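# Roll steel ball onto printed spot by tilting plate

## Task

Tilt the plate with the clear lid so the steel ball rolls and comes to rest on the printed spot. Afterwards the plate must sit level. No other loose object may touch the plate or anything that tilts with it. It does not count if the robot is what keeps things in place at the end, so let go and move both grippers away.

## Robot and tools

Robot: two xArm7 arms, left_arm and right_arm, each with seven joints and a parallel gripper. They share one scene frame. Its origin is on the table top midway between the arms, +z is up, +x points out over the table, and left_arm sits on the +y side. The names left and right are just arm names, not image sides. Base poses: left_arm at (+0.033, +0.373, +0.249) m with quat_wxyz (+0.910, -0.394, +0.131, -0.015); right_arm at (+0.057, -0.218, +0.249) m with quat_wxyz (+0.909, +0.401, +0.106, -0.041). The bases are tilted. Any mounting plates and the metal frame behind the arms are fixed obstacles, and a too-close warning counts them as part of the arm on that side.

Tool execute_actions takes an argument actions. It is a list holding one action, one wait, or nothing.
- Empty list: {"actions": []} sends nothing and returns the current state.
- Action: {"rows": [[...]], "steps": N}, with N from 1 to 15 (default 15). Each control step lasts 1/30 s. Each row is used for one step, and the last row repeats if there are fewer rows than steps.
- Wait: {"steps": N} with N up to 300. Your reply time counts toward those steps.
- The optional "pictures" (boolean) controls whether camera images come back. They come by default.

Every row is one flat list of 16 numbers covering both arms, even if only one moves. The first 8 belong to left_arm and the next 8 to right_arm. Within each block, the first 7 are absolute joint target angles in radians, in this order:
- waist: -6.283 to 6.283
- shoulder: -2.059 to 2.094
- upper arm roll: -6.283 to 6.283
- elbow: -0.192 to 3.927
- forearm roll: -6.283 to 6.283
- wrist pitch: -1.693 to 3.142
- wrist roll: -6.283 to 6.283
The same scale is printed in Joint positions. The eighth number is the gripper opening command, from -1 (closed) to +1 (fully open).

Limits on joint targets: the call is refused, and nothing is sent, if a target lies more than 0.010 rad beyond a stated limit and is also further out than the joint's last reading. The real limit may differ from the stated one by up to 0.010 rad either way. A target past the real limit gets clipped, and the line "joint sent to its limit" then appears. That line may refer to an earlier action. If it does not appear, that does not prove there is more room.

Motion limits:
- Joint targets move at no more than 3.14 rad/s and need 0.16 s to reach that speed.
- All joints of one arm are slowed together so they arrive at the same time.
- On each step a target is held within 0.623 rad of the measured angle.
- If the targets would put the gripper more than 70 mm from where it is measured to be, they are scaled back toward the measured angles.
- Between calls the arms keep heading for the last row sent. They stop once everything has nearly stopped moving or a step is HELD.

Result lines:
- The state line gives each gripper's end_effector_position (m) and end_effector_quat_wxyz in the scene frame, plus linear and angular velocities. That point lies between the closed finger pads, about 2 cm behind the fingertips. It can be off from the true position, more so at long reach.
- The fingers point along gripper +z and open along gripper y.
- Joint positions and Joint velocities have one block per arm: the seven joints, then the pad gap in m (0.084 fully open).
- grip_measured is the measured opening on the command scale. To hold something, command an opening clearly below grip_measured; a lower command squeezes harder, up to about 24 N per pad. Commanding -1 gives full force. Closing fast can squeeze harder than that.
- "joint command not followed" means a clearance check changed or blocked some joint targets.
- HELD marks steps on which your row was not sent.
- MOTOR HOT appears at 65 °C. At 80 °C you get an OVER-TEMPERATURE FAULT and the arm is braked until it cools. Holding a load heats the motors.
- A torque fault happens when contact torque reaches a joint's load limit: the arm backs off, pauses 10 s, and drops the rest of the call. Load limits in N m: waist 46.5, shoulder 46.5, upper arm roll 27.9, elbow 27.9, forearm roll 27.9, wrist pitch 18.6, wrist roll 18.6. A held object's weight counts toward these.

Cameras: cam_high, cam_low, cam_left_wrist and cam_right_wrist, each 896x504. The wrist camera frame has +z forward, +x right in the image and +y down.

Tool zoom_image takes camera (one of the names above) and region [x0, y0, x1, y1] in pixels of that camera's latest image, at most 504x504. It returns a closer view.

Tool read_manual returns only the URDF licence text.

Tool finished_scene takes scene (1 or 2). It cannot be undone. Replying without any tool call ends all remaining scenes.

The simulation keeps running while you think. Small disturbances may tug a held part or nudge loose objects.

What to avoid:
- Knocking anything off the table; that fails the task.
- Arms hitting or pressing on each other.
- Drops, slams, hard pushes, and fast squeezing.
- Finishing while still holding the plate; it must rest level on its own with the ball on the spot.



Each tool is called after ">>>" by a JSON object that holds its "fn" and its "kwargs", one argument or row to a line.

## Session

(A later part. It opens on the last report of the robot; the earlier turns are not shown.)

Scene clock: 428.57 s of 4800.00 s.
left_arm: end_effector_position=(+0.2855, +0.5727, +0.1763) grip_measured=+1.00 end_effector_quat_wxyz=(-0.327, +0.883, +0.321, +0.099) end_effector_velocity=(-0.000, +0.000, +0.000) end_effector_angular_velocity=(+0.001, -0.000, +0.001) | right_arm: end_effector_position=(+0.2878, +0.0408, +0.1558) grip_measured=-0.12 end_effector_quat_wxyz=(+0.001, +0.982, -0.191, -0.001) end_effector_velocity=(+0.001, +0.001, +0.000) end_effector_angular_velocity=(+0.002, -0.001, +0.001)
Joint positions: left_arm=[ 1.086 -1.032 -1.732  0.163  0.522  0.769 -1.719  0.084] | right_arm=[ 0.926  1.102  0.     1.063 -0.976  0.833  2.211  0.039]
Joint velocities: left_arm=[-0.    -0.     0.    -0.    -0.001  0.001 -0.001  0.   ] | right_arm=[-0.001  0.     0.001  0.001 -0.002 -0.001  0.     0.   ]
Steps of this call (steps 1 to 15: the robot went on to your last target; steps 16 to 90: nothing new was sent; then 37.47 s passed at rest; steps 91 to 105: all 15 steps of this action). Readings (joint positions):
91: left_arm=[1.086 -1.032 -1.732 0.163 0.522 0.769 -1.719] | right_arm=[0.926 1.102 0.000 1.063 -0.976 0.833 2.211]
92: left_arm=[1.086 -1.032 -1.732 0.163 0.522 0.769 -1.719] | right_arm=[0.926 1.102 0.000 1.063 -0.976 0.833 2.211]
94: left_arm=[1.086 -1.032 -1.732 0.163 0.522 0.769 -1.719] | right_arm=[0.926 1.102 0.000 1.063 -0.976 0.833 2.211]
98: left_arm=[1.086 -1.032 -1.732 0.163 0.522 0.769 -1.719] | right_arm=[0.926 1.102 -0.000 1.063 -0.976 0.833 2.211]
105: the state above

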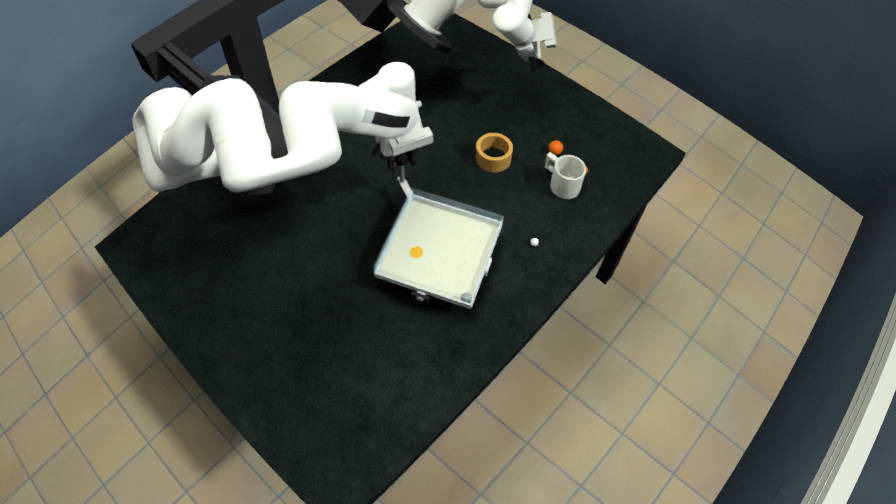

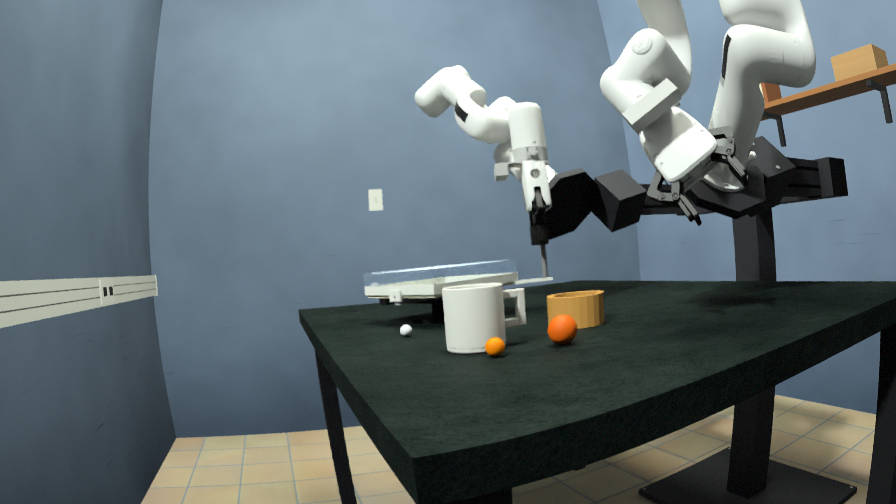

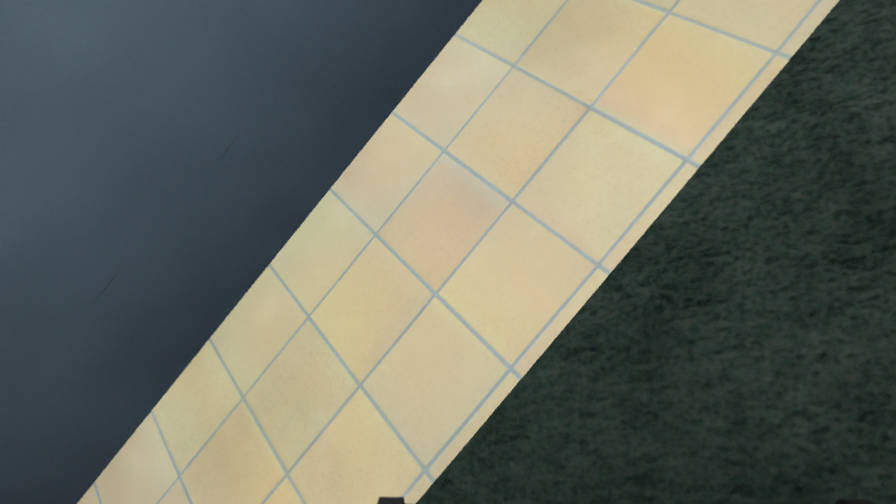

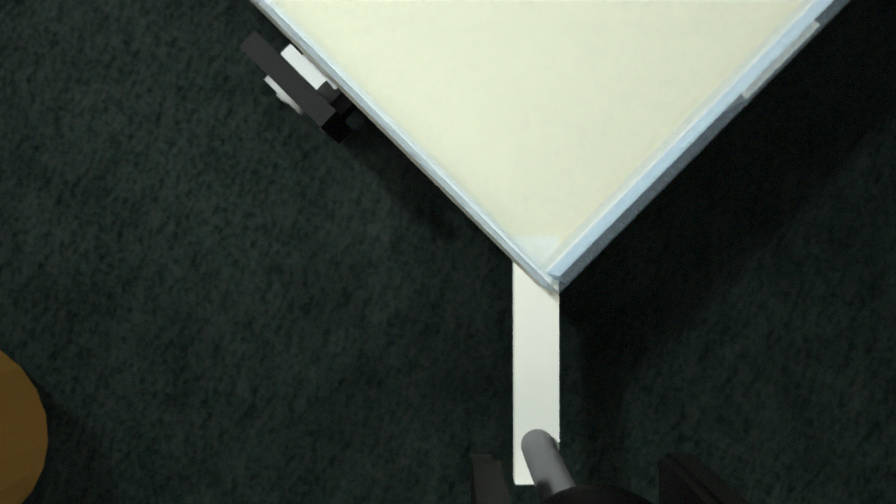

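>>> {"fn": "execute_actions", "kwargs": {
  "actions": [
    {"rows": [[1.086,-1.032,-1.732,0.163,0.522,0.769,-1.719,1, 0.9238,1.1072,0.0,1.0639,-0.9814,0.8307,2.2158,-0.2],[1.086,-1.032,-1.732,0.163,0.522,0.769,-1.719,1, 0.9217,1.1123,0.0,1.0649,-0.9867,0.8284,2.2206,-0.2],[1.086,-1.032,-1.732,0.163,0.522,0.769,-1.719,1, 0.9195,1.1175,0.0,1.0658,-0.9921,0.8261,2.2253,-0.2],[1.086,-1.032,-1.732,0.163,0.522,0.769,-1.719,1, 0.9173,1.1226,0.0,1.0668,-0.9975,0.8239,2.2301,-0.2]], "steps": 12}
  ]
}}

Scene clock: 548.97 s of 4800.00 s.
left_arm: end_effector_position=(+0.2855, +0.5727, +0.1763) grip_measured=+1.00 end_effector_quat_wxyz=(-0.327, +0.883, +0.321, +0.099) end_effector_velocity=(-0.000, +0.000, +0.000) end_effector_angular_velocity=(+0.000, +0.000, +0.001) | right_arm: end_effector_position=(+0.2849, +0.0424, +0.1483) grip_measured=-0.12 end_effector_quat_wxyz=(+0.000, +0.982, -0.191, -0.001) end_effector_velocity=(-0.002, +0.001, -0.004) end_effector_angular_velocity=(+0.000, -0.000, -0.000)
Joint positions: left_arm=[ 1.086 -1.032 -1.732  0.163  0.522  0.769 -1.719  0.084] | right_arm=[ 0.918  1.121 -0.     1.067 -0.996  0.824  2.229  0.039]
Joint velocities: left_arm=[-0.     0.     0.     0.    -0.001  0.001  0.     0.   ] | right_arm=[-0.005  0.011  0.001  0.002 -0.012 -0.004  0.011  0.   ]
Steps of this call (steps 1 to 15: the robot went on to your last target; steps 16 to 90: nothing new was sent; then 117.00 s passed at rest; steps 91 to 102: all 12 steps of this action). Readings (joint positions):
91: left_arm=[1.086 -1.032 -1.732 0.163 0.522 0.769 -1.719] | right_arm=[0.926 1.102 0.000 1.063 -0.976 0.833 2.211]
92: left_arm=[1.086 -1.032 -1.732 0.163 0.522 0.769 -1.719] | right_arm=[0.926 1.103 0.000 1.063 -0.977 0.833 2.212]
94: left_arm=[1.086 -1.032 -1.732 0.163 0.522 0.769 -1.719] | right_arm=[0.924 1.106 0.000 1.064 -0.981 0.831 2.216]
98: left_arm=[1.086 -1.032 -1.732 0.163 0.522 0.769 -1.719] | right_arm=[0.919 1.118 -0.000 1.066 -0.992 0.826 2.225]
102: the state above

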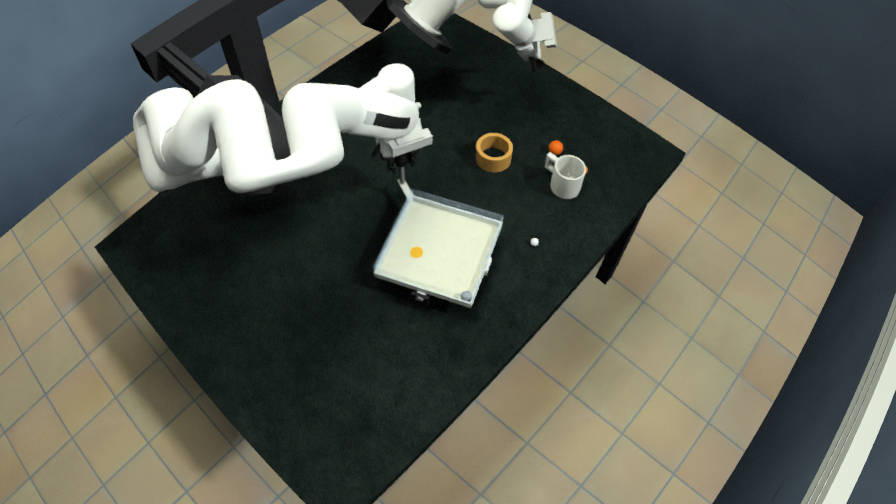

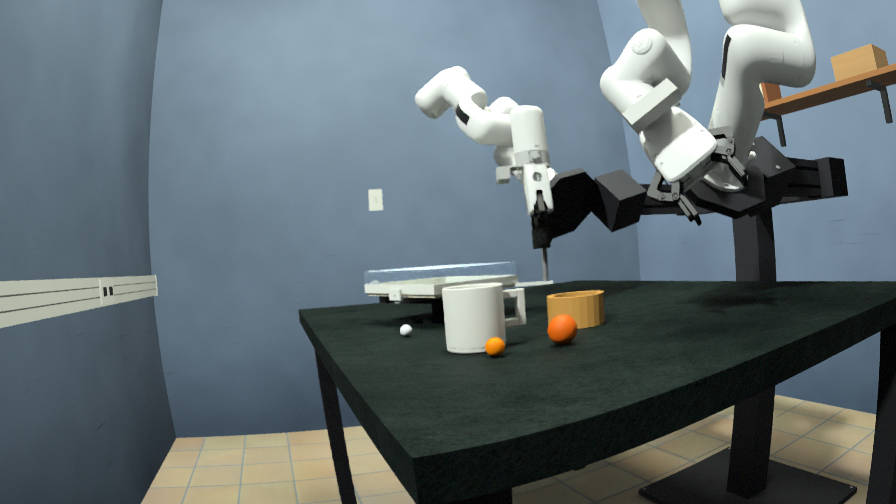

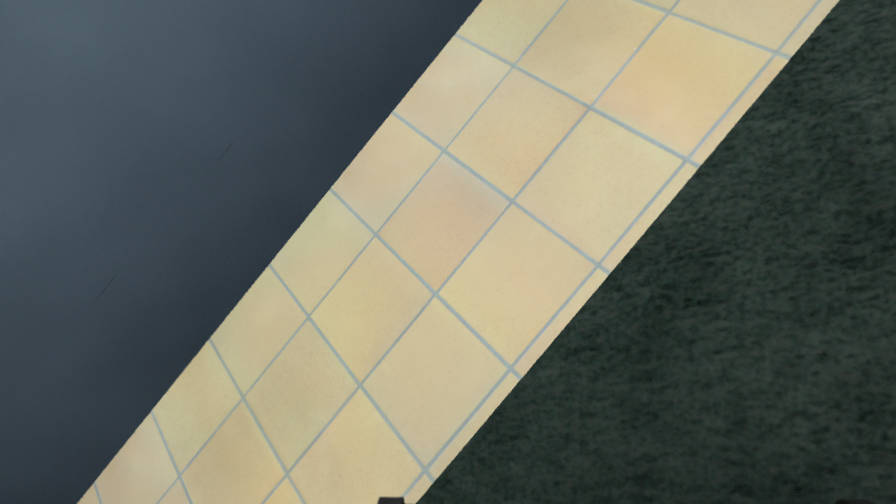

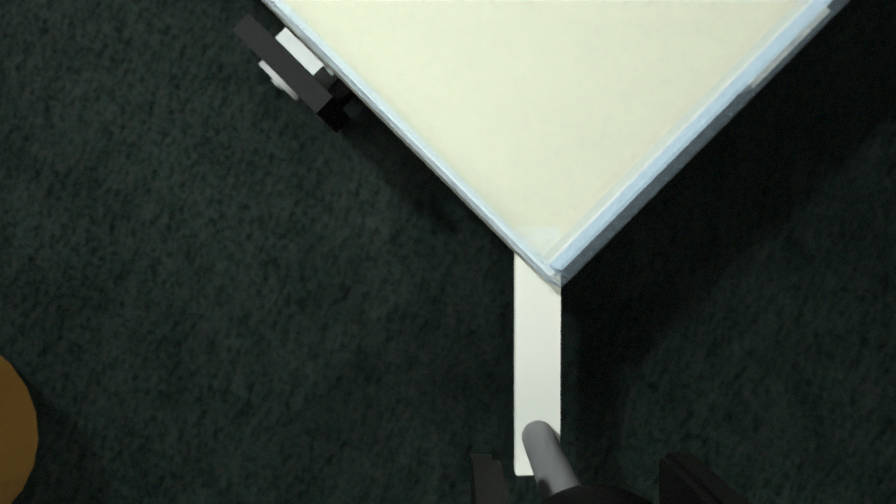

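>>> {"fn": "zoom_image", "kwargs": {
  "camera": "cam_low",
  "region": [350, 230, 570, 320]
}}

>>> {"fn": "zoom_image", "kwargs": {
  "camera": "cam_high",
  "region": [360, 170, 520, 320]
}}

Region (350, 230, 570, 320) of cam_low's 896x504 image, scaled by 2.291, with more detail than that image has; it fills the top 206 rows of this view, and the rest is white.

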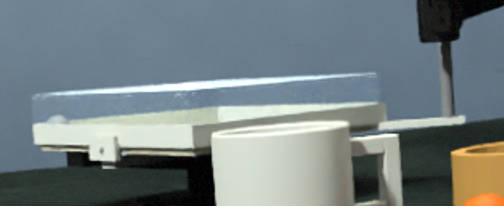

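Region (360, 170, 520, 320) of cam_high's 896x504 image, scaled by 3.150, with more detail than that image has; it fills the top 472 rows of this view, and the rest is white.

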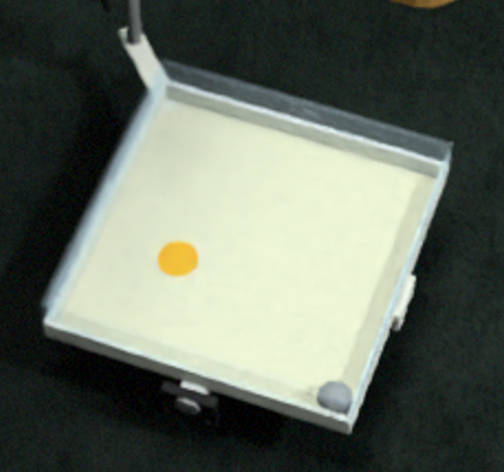

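>>> {"fn": "execute_actions", "kwargs": {
  "actions": [
    {"rows": [[1.086,-1.032,-1.732,0.163,0.522,0.769,-1.719,1, 0.9152,1.1278,0.0,1.0677,-1.0029,0.8216,2.2349,-0.2],[1.086,-1.032,-1.732,0.163,0.522,0.769,-1.719,1, 0.9130,1.1329,0.0,1.0687,-1.0082,0.8193,2.2397,-0.2],[1.086,-1.032,-1.732,0.163,0.522,0.769,-1.719,1, 0.9108,1.1381,0.0,1.0696,-1.0136,0.8170,2.2444,-0.2]], "steps": 15}
  ],
  "pictures": false
}}

>>> {"fn": "execute_actions", "kwargs": {
  "actions": [
    {"steps": 30}
  ]
}}

Scene clock: 576.97 s of 4800.00 s.
left_arm: end_effector_position=(+0.2855, +0.5727, +0.1763) grip_measured=+1.00 end_effector_quat_wxyz=(-0.327, +0.883, +0.321, +0.099) end_effector_velocity=(+0.000, +0.000, +0.000) end_effector_angular_velocity=(+0.002, +0.001, -0.000) | right_arm: end_effector_position=(+0.2826, +0.0434, +0.1426) grip_measured=-0.12 end_effector_quat_wxyz=(-0.000, +0.982, -0.191, -0.000) end_effector_velocity=(-0.001, +0.001, -0.001) end_effector_angular_velocity=(+0.002, +0.001, -0.000)
Joint positions: left_arm=[ 1.086 -1.032 -1.732  0.163  0.522  0.769 -1.719  0.084] | right_arm=[ 0.911  1.136  0.     1.07  -1.013  0.818  2.244  0.039]
Joint velocities: left_arm=[ 0.    -0.    -0.     0.001  0.001  0.002  0.     0.   ] | right_arm=[-0.002  0.004  0.     0.002 -0.003 -0.003  0.003  0.   ]
Steps of this call (steps 1 to 15: the robot went on to your last target; steps 16 to 180: nothing new was sent; then 21.50 s passed at rest; steps 181 to 195: all 15 steps of this action). Readings (joint positions):
181: left_arm=[1.086 -1.032 -1.732 0.163 0.522 0.769 -1.719] | right_arm=[0.917 1.123 0.000 1.067 -0.998 0.824 2.230]
182: left_arm=[1.086 -1.032 -1.732 0.163 0.522 0.769 -1.719] | right_arm=[0.917 1.123 0.000 1.067 -0.998 0.824 2.231]
184: left_arm=[1.086 -1.032 -1.732 0.163 0.522 0.769 -1.719] | right_arm=[0.915 1.127 0.000 1.068 -1.003 0.822 2.235]
188: left_arm=[1.086 -1.032 -1.732 0.163 0.522 0.769 -1.719] | right_arm=[0.912 1.134 -0.000 1.069 -1.011 0.819 2.242]
195: the state above

Scene clock: 577.97 s of 4800.00 s.
left_arm: end_effector_position=(+0.2855, +0.5727, +0.1763) grip_measured=+1.00 end_effector_quat_wxyz=(-0.327, +0.883, +0.321, +0.099) end_effector_velocity=(-0.001, +0.001, +0.000) end_effector_angular_velocity=(+0.002, +0.001, +0.002) | right_arm: end_effector_position=(+0.2819, +0.0434, +0.1417) grip_measured=-0.12 end_effector_quat_wxyz=(-0.000, +0.982, -0.191, -0.001) end_effector_velocity=(+0.001, +0.000, +0.000) end_effector_angular_velocity=(+0.001, -0.001, -0.001)
Joint positions: left_arm=[ 1.086 -1.032 -1.732  0.163  0.522  0.769 -1.719  0.084] | right_arm=[ 0.911  1.138 -0.     1.07  -1.014  0.817  2.244  0.039]
Joint velocities: left_arm=[ 0.    -0.     0.001 -0.    -0.     0.003  0.    -0.   ] | right_arm=[ 0.001 -0.    -0.     0.001  0.    -0.     0.    -0.   ]
Steps of this call (steps 1 to 15: the robot went on to your last target; steps 16 to 30: nothing new was sent). Readings (joint positions):
1: left_arm=[1.086 -1.032 -1.732 0.163 0.522 0.769 -1.719] | right_arm=[0.911 1.136 0.000 1.070 -1.013 0.818 2.244]
2: left_arm=[1.086 -1.032 -1.732 0.163 0.522 0.769 -1.719] | right_arm=[0.911 1.136 0.000 1.070 -1.013 0.818 2.244]
4: left_arm=[1.086 -1.032 -1.732 0.163 0.522 0.769 -1.719] | right_arm=[0.911 1.137 0.000 1.070 -1.013 0.818 2.244]
8: left_arm=[1.086 -1.032 -1.732 0.163 0.522 0.769 -1.719] | right_arm=[0.911 1.137 0.000 1.070 -1.014 0.818 2.244]
30: the state above
All arms were judged still, so your last target was given up. Only a new action makes them travel on or press farther. Fingers that are still opening or closing keep moving.

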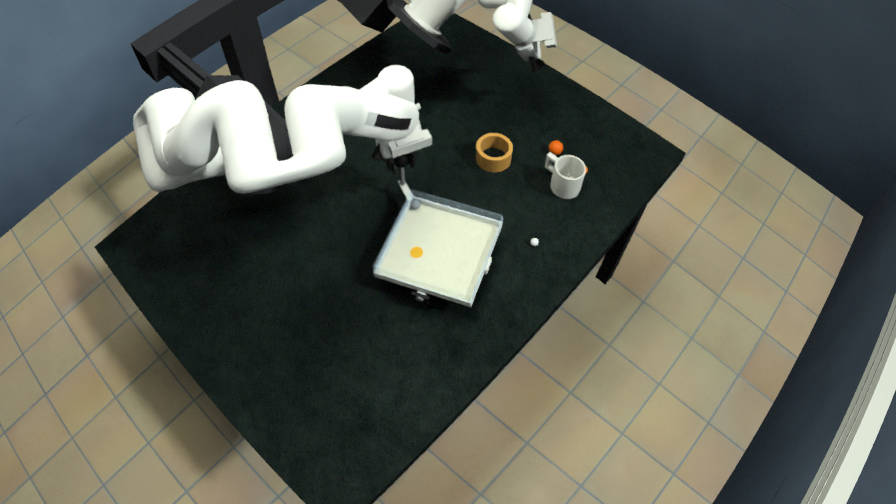

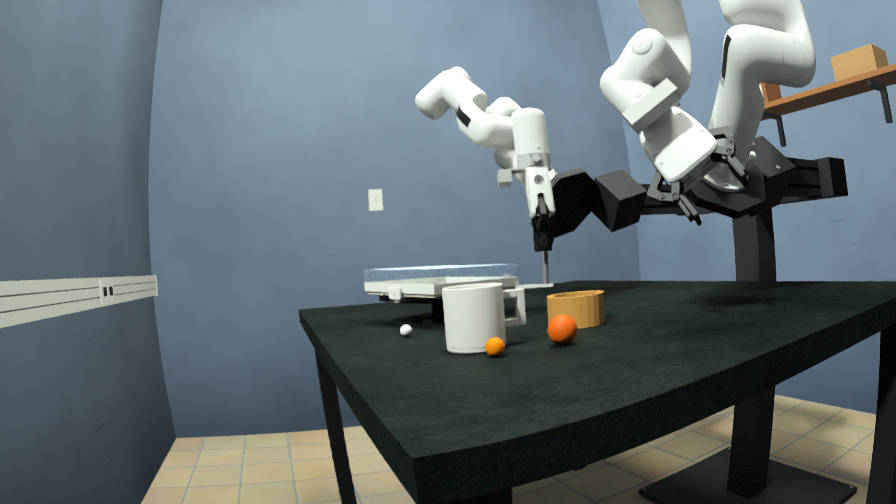

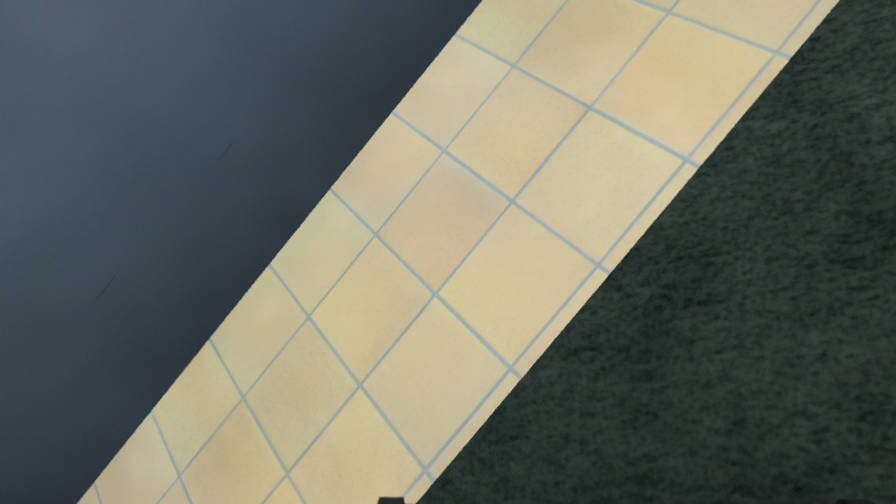

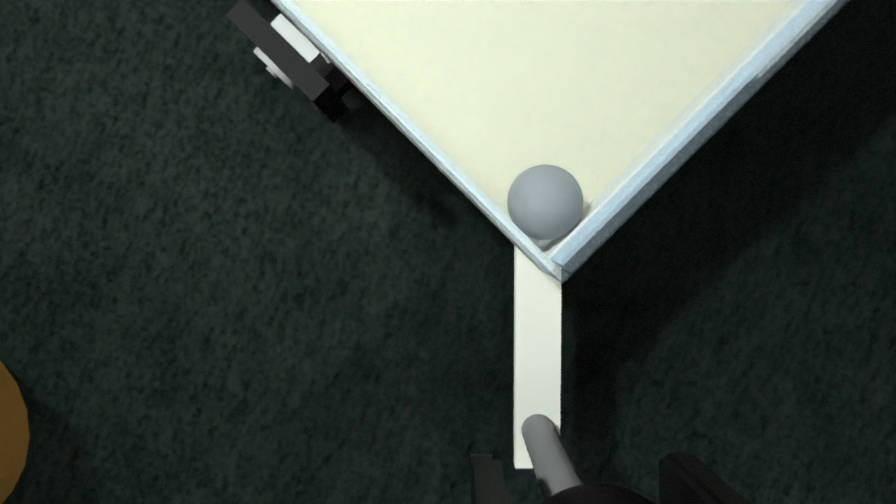

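>>> {"fn": "execute_actions", "kwargs": {
  "actions": [
    {"rows": [[1.086,-1.032,-1.732,0.163,0.522,0.769,-1.719,1, 0.9130,1.1329,0.0,1.0687,-1.0082,0.8193,2.2397,-0.2],[1.086,-1.032,-1.732,0.163,0.522,0.769,-1.719,1, 0.9152,1.1278,0.0,1.0677,-1.0029,0.8216,2.2349,-0.2]], "steps": 15}
  ],
  "pictures": false
}}

>>> {"fn": "execute_actions", "kwargs": {
  "actions": [
    {"steps": 45}
  ],
  "pictures": false
}}

>>> {"fn": "zoom_image", "kwargs": {
  "camera": "cam_high",
  "region": [360, 170, 520, 320]
}}

Scene clock: 605.30 s of 4800.00 s.
left_arm: end_effector_position=(+0.2855, +0.5727, +0.1763) grip_measured=+1.00 end_effector_quat_wxyz=(-0.327, +0.883, +0.321, +0.099) end_effector_velocity=(-0.000, -0.000, -0.000) end_effector_angular_velocity=(-0.000, -0.000, +0.000) | right_arm: end_effector_position=(+0.2828, +0.0422, +0.1448) grip_measured=-0.12 end_effector_quat_wxyz=(+0.001, +0.982, -0.190, -0.001) end_effector_velocity=(+0.002, -0.000, +0.003) end_effector_angular_velocity=(+0.001, -0.005, +0.001)
Joint positions: left_arm=[ 1.086 -1.032 -1.732  0.163  0.522  0.769 -1.719  0.084] | right_arm=[ 0.915  1.129 -0.     1.067 -1.003  0.821  2.235  0.039]
Joint velocities: left_arm=[ 0.     0.     0.    -0.    -0.    -0.001 -0.    -0.   ] | right_arm=[ 0.003 -0.007  0.002 -0.001  0.     0.005 -0.002  0.   ]
Steps of this call (steps 1 to 90: nothing new was sent; then 23.83 s passed at rest; steps 91 to 105: all 15 steps of this action). Readings (joint positions):
91: left_arm=[1.086 -1.032 -1.732 0.163 0.522 0.769 -1.719] | right_arm=[0.911 1.138 -0.000 1.070 -1.014 0.817 2.244]
92: left_arm=[1.086 -1.032 -1.732 0.163 0.522 0.769 -1.719] | right_arm=[0.911 1.138 -0.000 1.069 -1.013 0.817 2.244]
94: left_arm=[1.086 -1.032 -1.732 0.163 0.522 0.769 -1.719] | right_arm=[0.912 1.135 -0.000 1.069 -1.009 0.818 2.241]
98: left_arm=[1.086 -1.032 -1.732 0.163 0.522 0.769 -1.719] | right_arm=[0.914 1.133 -0.001 1.067 -1.005 0.819 2.236]
105: the state above

Scene clock: 606.80 s of 4800.00 s.
left_arm: end_effector_position=(+0.2855, +0.5727, +0.1763) grip_measured=+1.00 end_effector_quat_wxyz=(-0.327, +0.883, +0.321, +0.099) end_effector_velocity=(+0.000, -0.000, -0.000) end_effector_angular_velocity=(-0.001, -0.002, +0.001) | right_arm: end_effector_position=(+0.2835, +0.0426, +0.1457) grip_measured=-0.12 end_effector_quat_wxyz=(+0.000, +0.982, -0.191, -0.001) end_effector_velocity=(+0.000, +0.000, +0.000) end_effector_angular_velocity=(+0.001, -0.000, -0.000)
Joint positions: left_arm=[ 1.086 -1.032 -1.732  0.163  0.522  0.769 -1.719  0.084] | right_arm=[ 0.915  1.128  0.     1.068 -1.003  0.822  2.235  0.039]
Joint velocities: left_arm=[-0.     0.    -0.     0.    -0.001 -0.001 -0.001 -0.   ] | right_arm=[-0.    -0.    -0.     0.001 -0.    -0.001 -0.     0.   ]
Steps of this call (steps 1 to 15: the robot went on to your last target; steps 16 to 45: nothing new was sent). Readings (joint positions):
1: left_arm=[1.086 -1.032 -1.732 0.163 0.522 0.769 -1.719] | right_arm=[0.915 1.129 -0.000 1.067 -1.003 0.821 2.235]
2: left_arm=[1.086 -1.032 -1.732 0.163 0.522 0.769 -1.719] | right_arm=[0.915 1.129 -0.000 1.067 -1.003 0.821 2.235]
4: left_arm=[1.086 -1.032 -1.732 0.163 0.522 0.769 -1.719] | right_arm=[0.915 1.129 -0.000 1.067 -1.003 0.822 2.235]
8: left_arm=[1.086 -1.032 -1.732 0.163 0.522 0.769 -1.719] | right_arm=[0.915 1.128 0.000 1.067 -1.003 0.822 2.235]
45: the state above
All arms were judged still, so your last target was given up. Only a new action makes them travel on or press farther. Fingers that are still opening or closing keep moving.

Region (360, 170, 520, 320) of cam_high's 896x504 image, scaled by 3.150, with more detail than that image has; it fills the top 472 rows of this view, and the rest is white.

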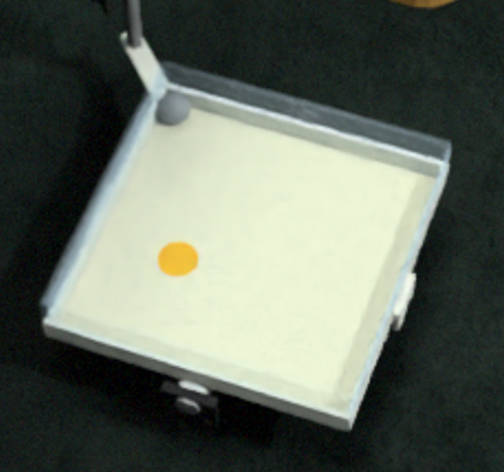

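>>> {"fn": "execute_actions", "kwargs": {
  "actions": [
    {"rows": [[1.086,-1.032,-1.732,0.163,0.522,0.769,-1.719,1, 0.9162,1.1252,0.0,1.0672,-1.0002,0.8227,2.2325,-0.2],[1.086,-1.032,-1.732,0.163,0.522,0.769,-1.719,1, 0.9173,1.1226,0.0,1.0668,-0.9975,0.8239,2.2301,-0.2]], "steps": 15}
  ],
  "pictures": false
}}

>>> {"fn": "execute_actions", "kwargs": {
  "actions": [
    {"steps": 45}
  ]
}}

Scene clock: 615.47 s of 4800.00 s.
left_arm: end_effector_position=(+0.2855, +0.5727, +0.1763) grip_measured=+1.00 end_effector_quat_wxyz=(-0.327, +0.883, +0.321, +0.099) end_effector_velocity=(-0.000, +0.000, -0.000) end_effector_angular_velocity=(+0.002, +0.001, -0.002) | right_arm: end_effector_position=(+0.2844, +0.0424, +0.1477) grip_measured=-0.12 end_effector_quat_wxyz=(+0.000, +0.982, -0.191, -0.001) end_effector_velocity=(+0.001, -0.000, +0.000) end_effector_angular_velocity=(+0.000, -0.002, +0.001)
Joint positions: left_arm=[ 1.086 -1.032 -1.732  0.163  0.522  0.769 -1.719  0.084] | right_arm=[ 0.917  1.123  0.     1.067 -0.998  0.824  2.23   0.039]
Joint velocities: left_arm=[ 0.001  0.001 -0.001 -0.     0.003  0.001 -0.    -0.   ] | right_arm=[ 0.001 -0.001 -0.     0.    -0.001  0.001 -0.001  0.   ]
Steps of this call (steps 1 to 90: nothing new was sent; then 5.17 s passed at rest; steps 91 to 105: all 15 steps of this action). Readings (joint positions):
91: left_arm=[1.086 -1.032 -1.732 0.163 0.522 0.769 -1.719] | right_arm=[0.915 1.128 0.000 1.068 -1.003 0.822 2.235]
92: left_arm=[1.086 -1.032 -1.732 0.163 0.522 0.769 -1.719] | right_arm=[0.915 1.128 -0.000 1.068 -1.002 0.822 2.234]
94: left_arm=[1.086 -1.032 -1.732 0.163 0.522 0.769 -1.719] | right_arm=[0.916 1.126 0.000 1.067 -1.001 0.822 2.233]
98: left_arm=[1.086 -1.032 -1.732 0.163 0.522 0.769 -1.719] | right_arm=[0.917 1.123 0.000 1.067 -0.998 0.823 2.231]
105: the state above

Scene clock: 616.97 s of 4800.00 s.
left_arm: end_effector_position=(+0.2855, +0.5727, +0.1763) grip_measured=+1.00 end_effector_quat_wxyz=(-0.327, +0.883, +0.321, +0.099) end_effector_velocity=(+0.000, -0.000, -0.000) end_effector_angular_velocity=(-0.001, -0.000, -0.000) | right_arm: end_effector_position=(+0.2845, +0.0423, +0.1477) grip_measured=-0.12 end_effector_quat_wxyz=(+0.000, +0.982, -0.191, -0.001) end_effector_velocity=(-0.000, -0.001, -0.000) end_effector_angular_velocity=(-0.001, -0.000, +0.002)
Joint positions: left_arm=[ 1.086 -1.032 -1.732  0.163  0.522  0.769 -1.719  0.084] | right_arm=[ 0.917  1.123  0.     1.067 -0.997  0.824  2.23   0.039]
Joint velocities: left_arm=[ 0.     0.    -0.001  0.    -0.001 -0.001 -0.     0.   ] | right_arm=[ 0.     0.    -0.    -0.001 -0.001  0.    -0.001 -0.   ]
Steps of this call (steps 1 to 15: the robot went on to your last target; steps 16 to 45: nothing new was sent). Readings (joint positions):
1: left_arm=[1.086 -1.032 -1.732 0.163 0.522 0.769 -1.719] | right_arm=[0.917 1.123 0.000 1.067 -0.998 0.824 2.230]
2: left_arm=[1.086 -1.032 -1.732 0.163 0.522 0.769 -1.719] | right_arm=[0.917 1.123 0.000 1.067 -0.998 0.824 2.230]
4: left_arm=[1.086 -1.032 -1.732 0.163 0.522 0.769 -1.719] | right_arm=[0.917 1.123 0.000 1.067 -0.998 0.824 2.230]
8: left_arm=[1.086 -1.032 -1.732 0.163 0.522 0.769 -1.719] | right_arm=[0.917 1.123 0.000 1.067 -0.997 0.824 2.230]
45: the state above
All arms were judged still, so your last target was given up. Only a new action makes them travel on or press farther. Fingers that are still opening or closing keep moving.

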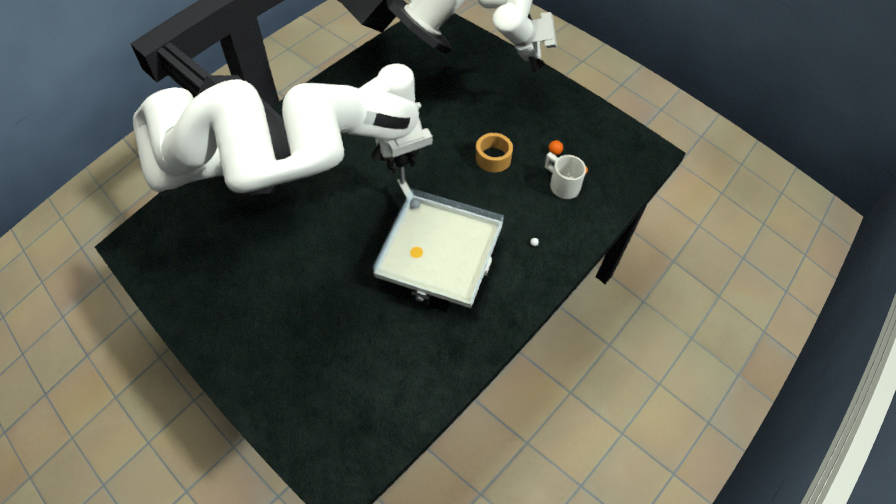

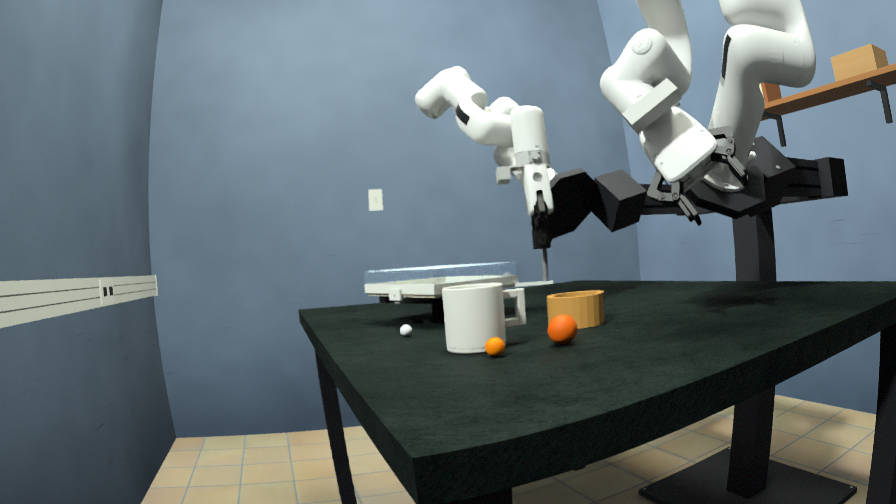

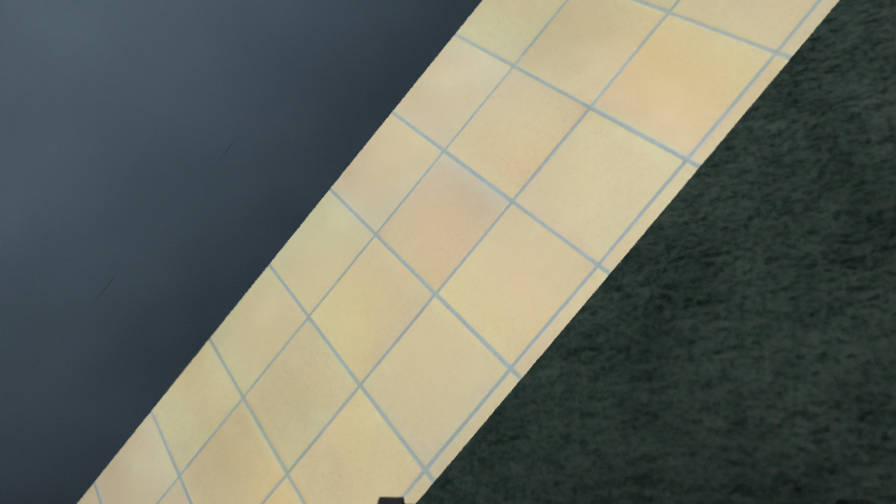

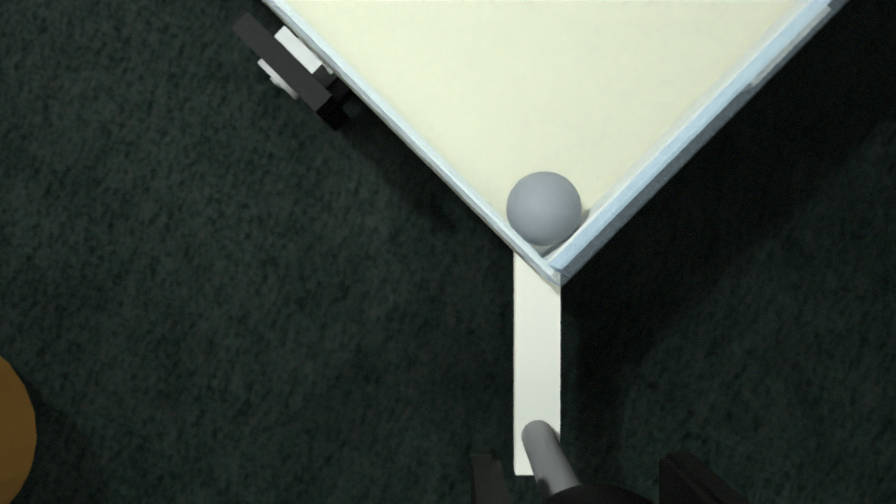

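>>> {"fn": "execute_actions", "kwargs": {
  "actions": [
    {"rows": [[1.086,-1.032,-1.732,0.163,0.522,0.769,-1.719,1, 0.9190,1.1188,0.0,1.0661,-0.9935,0.8256,2.2265,-0.2],[1.086,-1.032,-1.732,0.163,0.522,0.769,-1.719,1, 0.9206,1.1149,0.0,1.0654,-0.9894,0.8273,2.2229,-0.2]], "steps": 15}
  ],
  "pictures": false
}}

>>> {"fn": "execute_actions", "kwargs": {
  "actions": [
    {"steps": 45}
  ]
}}

Scene clock: 626.50 s of 4800.00 s.
left_arm: end_effector_position=(+0.2855, +0.5727, +0.1763) grip_measured=+1.00 end_effector_quat_wxyz=(-0.327, +0.883, +0.321, +0.099) end_effector_velocity=(+0.000, +0.000, +0.000) end_effector_angular_velocity=(+0.001, +0.000, -0.001) | right_arm: end_effector_position=(+0.2858, +0.0419, +0.1508) grip_measured=-0.12 end_effector_quat_wxyz=(+0.000, +0.982, -0.191, -0.001) end_effector_velocity=(+0.000, +0.000, +0.000) end_effector_angular_velocity=(+0.000, -0.001, +0.001)
Joint positions: left_arm=[ 1.086 -1.032 -1.732  0.163  0.522  0.769 -1.719  0.084] | right_arm=[ 0.921  1.115  0.     1.065 -0.989  0.827  2.223  0.039]
Joint velocities: left_arm=[-0.001 -0.    -0.    -0.     0.     0.     0.001 -0.   ] | right_arm=[ 0.001 -0.001  0.     0.    -0.     0.001 -0.001  0.   ]
Steps of this call (steps 1 to 90: nothing new was sent; then 6.03 s passed at rest; steps 91 to 105: all 15 steps of this action). Readings (joint positions):
91: left_arm=[1.086 -1.032 -1.732 0.163 0.522 0.769 -1.719] | right_arm=[0.917 1.123 0.000 1.067 -0.997 0.824 2.230]
92: left_arm=[1.086 -1.032 -1.732 0.163 0.522 0.769 -1.719] | right_arm=[0.918 1.122 -0.000 1.067 -0.997 0.824 2.230]
94: left_arm=[1.086 -1.032 -1.732 0.163 0.522 0.769 -1.719] | right_arm=[0.919 1.120 -0.000 1.066 -0.994 0.825 2.227]
98: left_arm=[1.086 -1.032 -1.732 0.163 0.522 0.769 -1.719] | right_arm=[0.920 1.116 0.000 1.066 -0.991 0.827 2.224]
105: the state above

Scene clock: 628.00 s of 4800.00 s.
left_arm: end_effector_position=(+0.2855, +0.5727, +0.1763) grip_measured=+1.00 end_effector_quat_wxyz=(-0.327, +0.883, +0.321, +0.099) end_effector_velocity=(+0.000, -0.000, +0.000) end_effector_angular_velocity=(+0.000, -0.000, -0.001) | right_arm: end_effector_position=(+0.2858, +0.0419, +0.1508) grip_measured=-0.12 end_effector_quat_wxyz=(+0.000, +0.982, -0.191, -0.001) end_effector_velocity=(+0.000, +0.000, +0.000) end_effector_angular_velocity=(+0.000, +0.000, -0.001)
Joint positions: left_arm=[ 1.086 -1.032 -1.732  0.163  0.522  0.769 -1.719  0.084] | right_arm=[ 0.921  1.115  0.     1.065 -0.989  0.827  2.223  0.039]
Joint velocities: left_arm=[-0.     0.    -0.001  0.    -0.     0.    -0.    -0.   ] | right_arm=[ 0.    -0.001  0.     0.     0.001  0.    -0.    -0.   ]
Steps of this call (steps 1 to 15: the robot went on to your last target; steps 16 to 45: nothing new was sent). Readings (joint positions):
1: left_arm=[1.086 -1.032 -1.732 0.163 0.522 0.769 -1.719] | right_arm=[0.921 1.115 0.000 1.065 -0.989 0.827 2.223]
2: left_arm=[1.086 -1.032 -1.732 0.163 0.522 0.769 -1.719] | right_arm=[0.921 1.115 0.000 1.065 -0.989 0.827 2.223]
4: left_arm=[1.086 -1.032 -1.732 0.163 0.522 0.769 -1.719] | right_arm=[0.921 1.115 0.000 1.065 -0.989 0.827 2.223]
8: left_arm=[1.086 -1.032 -1.732 0.163 0.522 0.769 -1.719] | right_arm=[0.921 1.115 0.000 1.065 -0.989 0.827 2.223]
45: the state above
All arms were judged still, so your last target was given up. Only a new action makes them travel on or press farther. Fingers that are still opening or closing keep moving.

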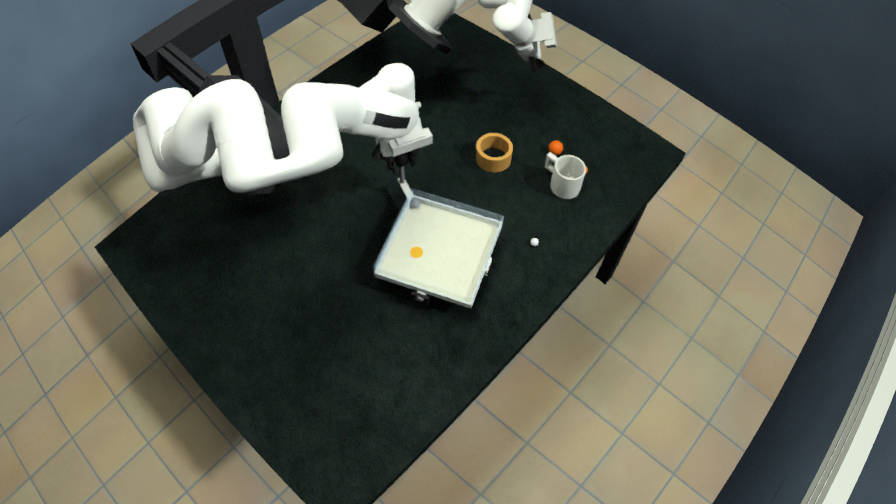

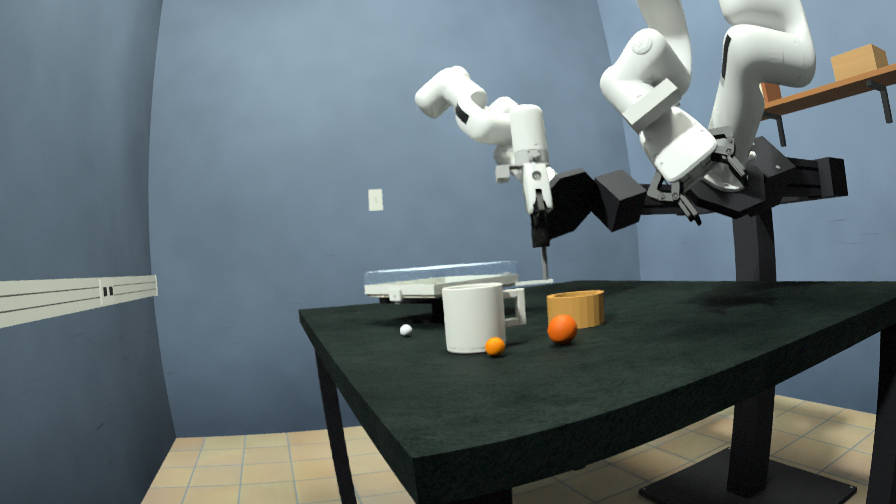

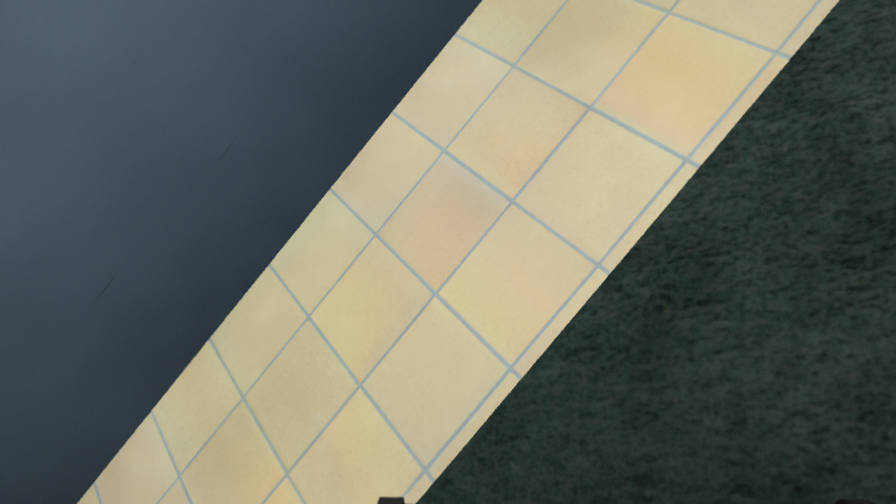

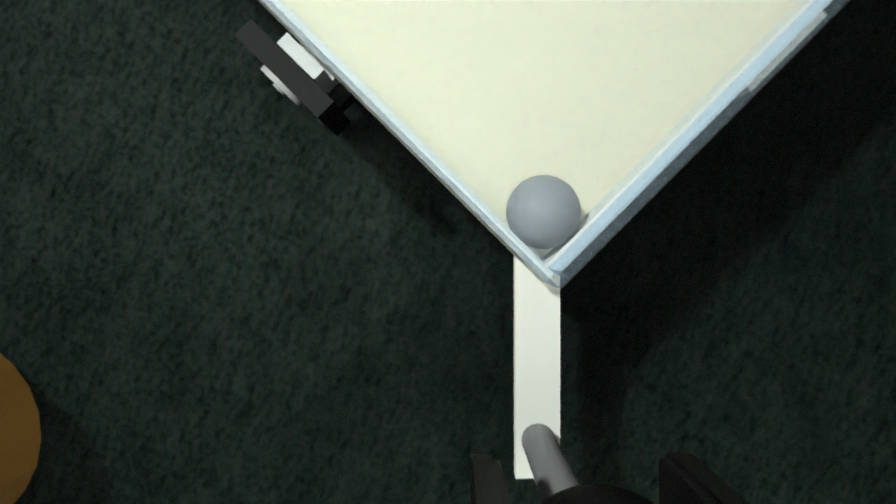

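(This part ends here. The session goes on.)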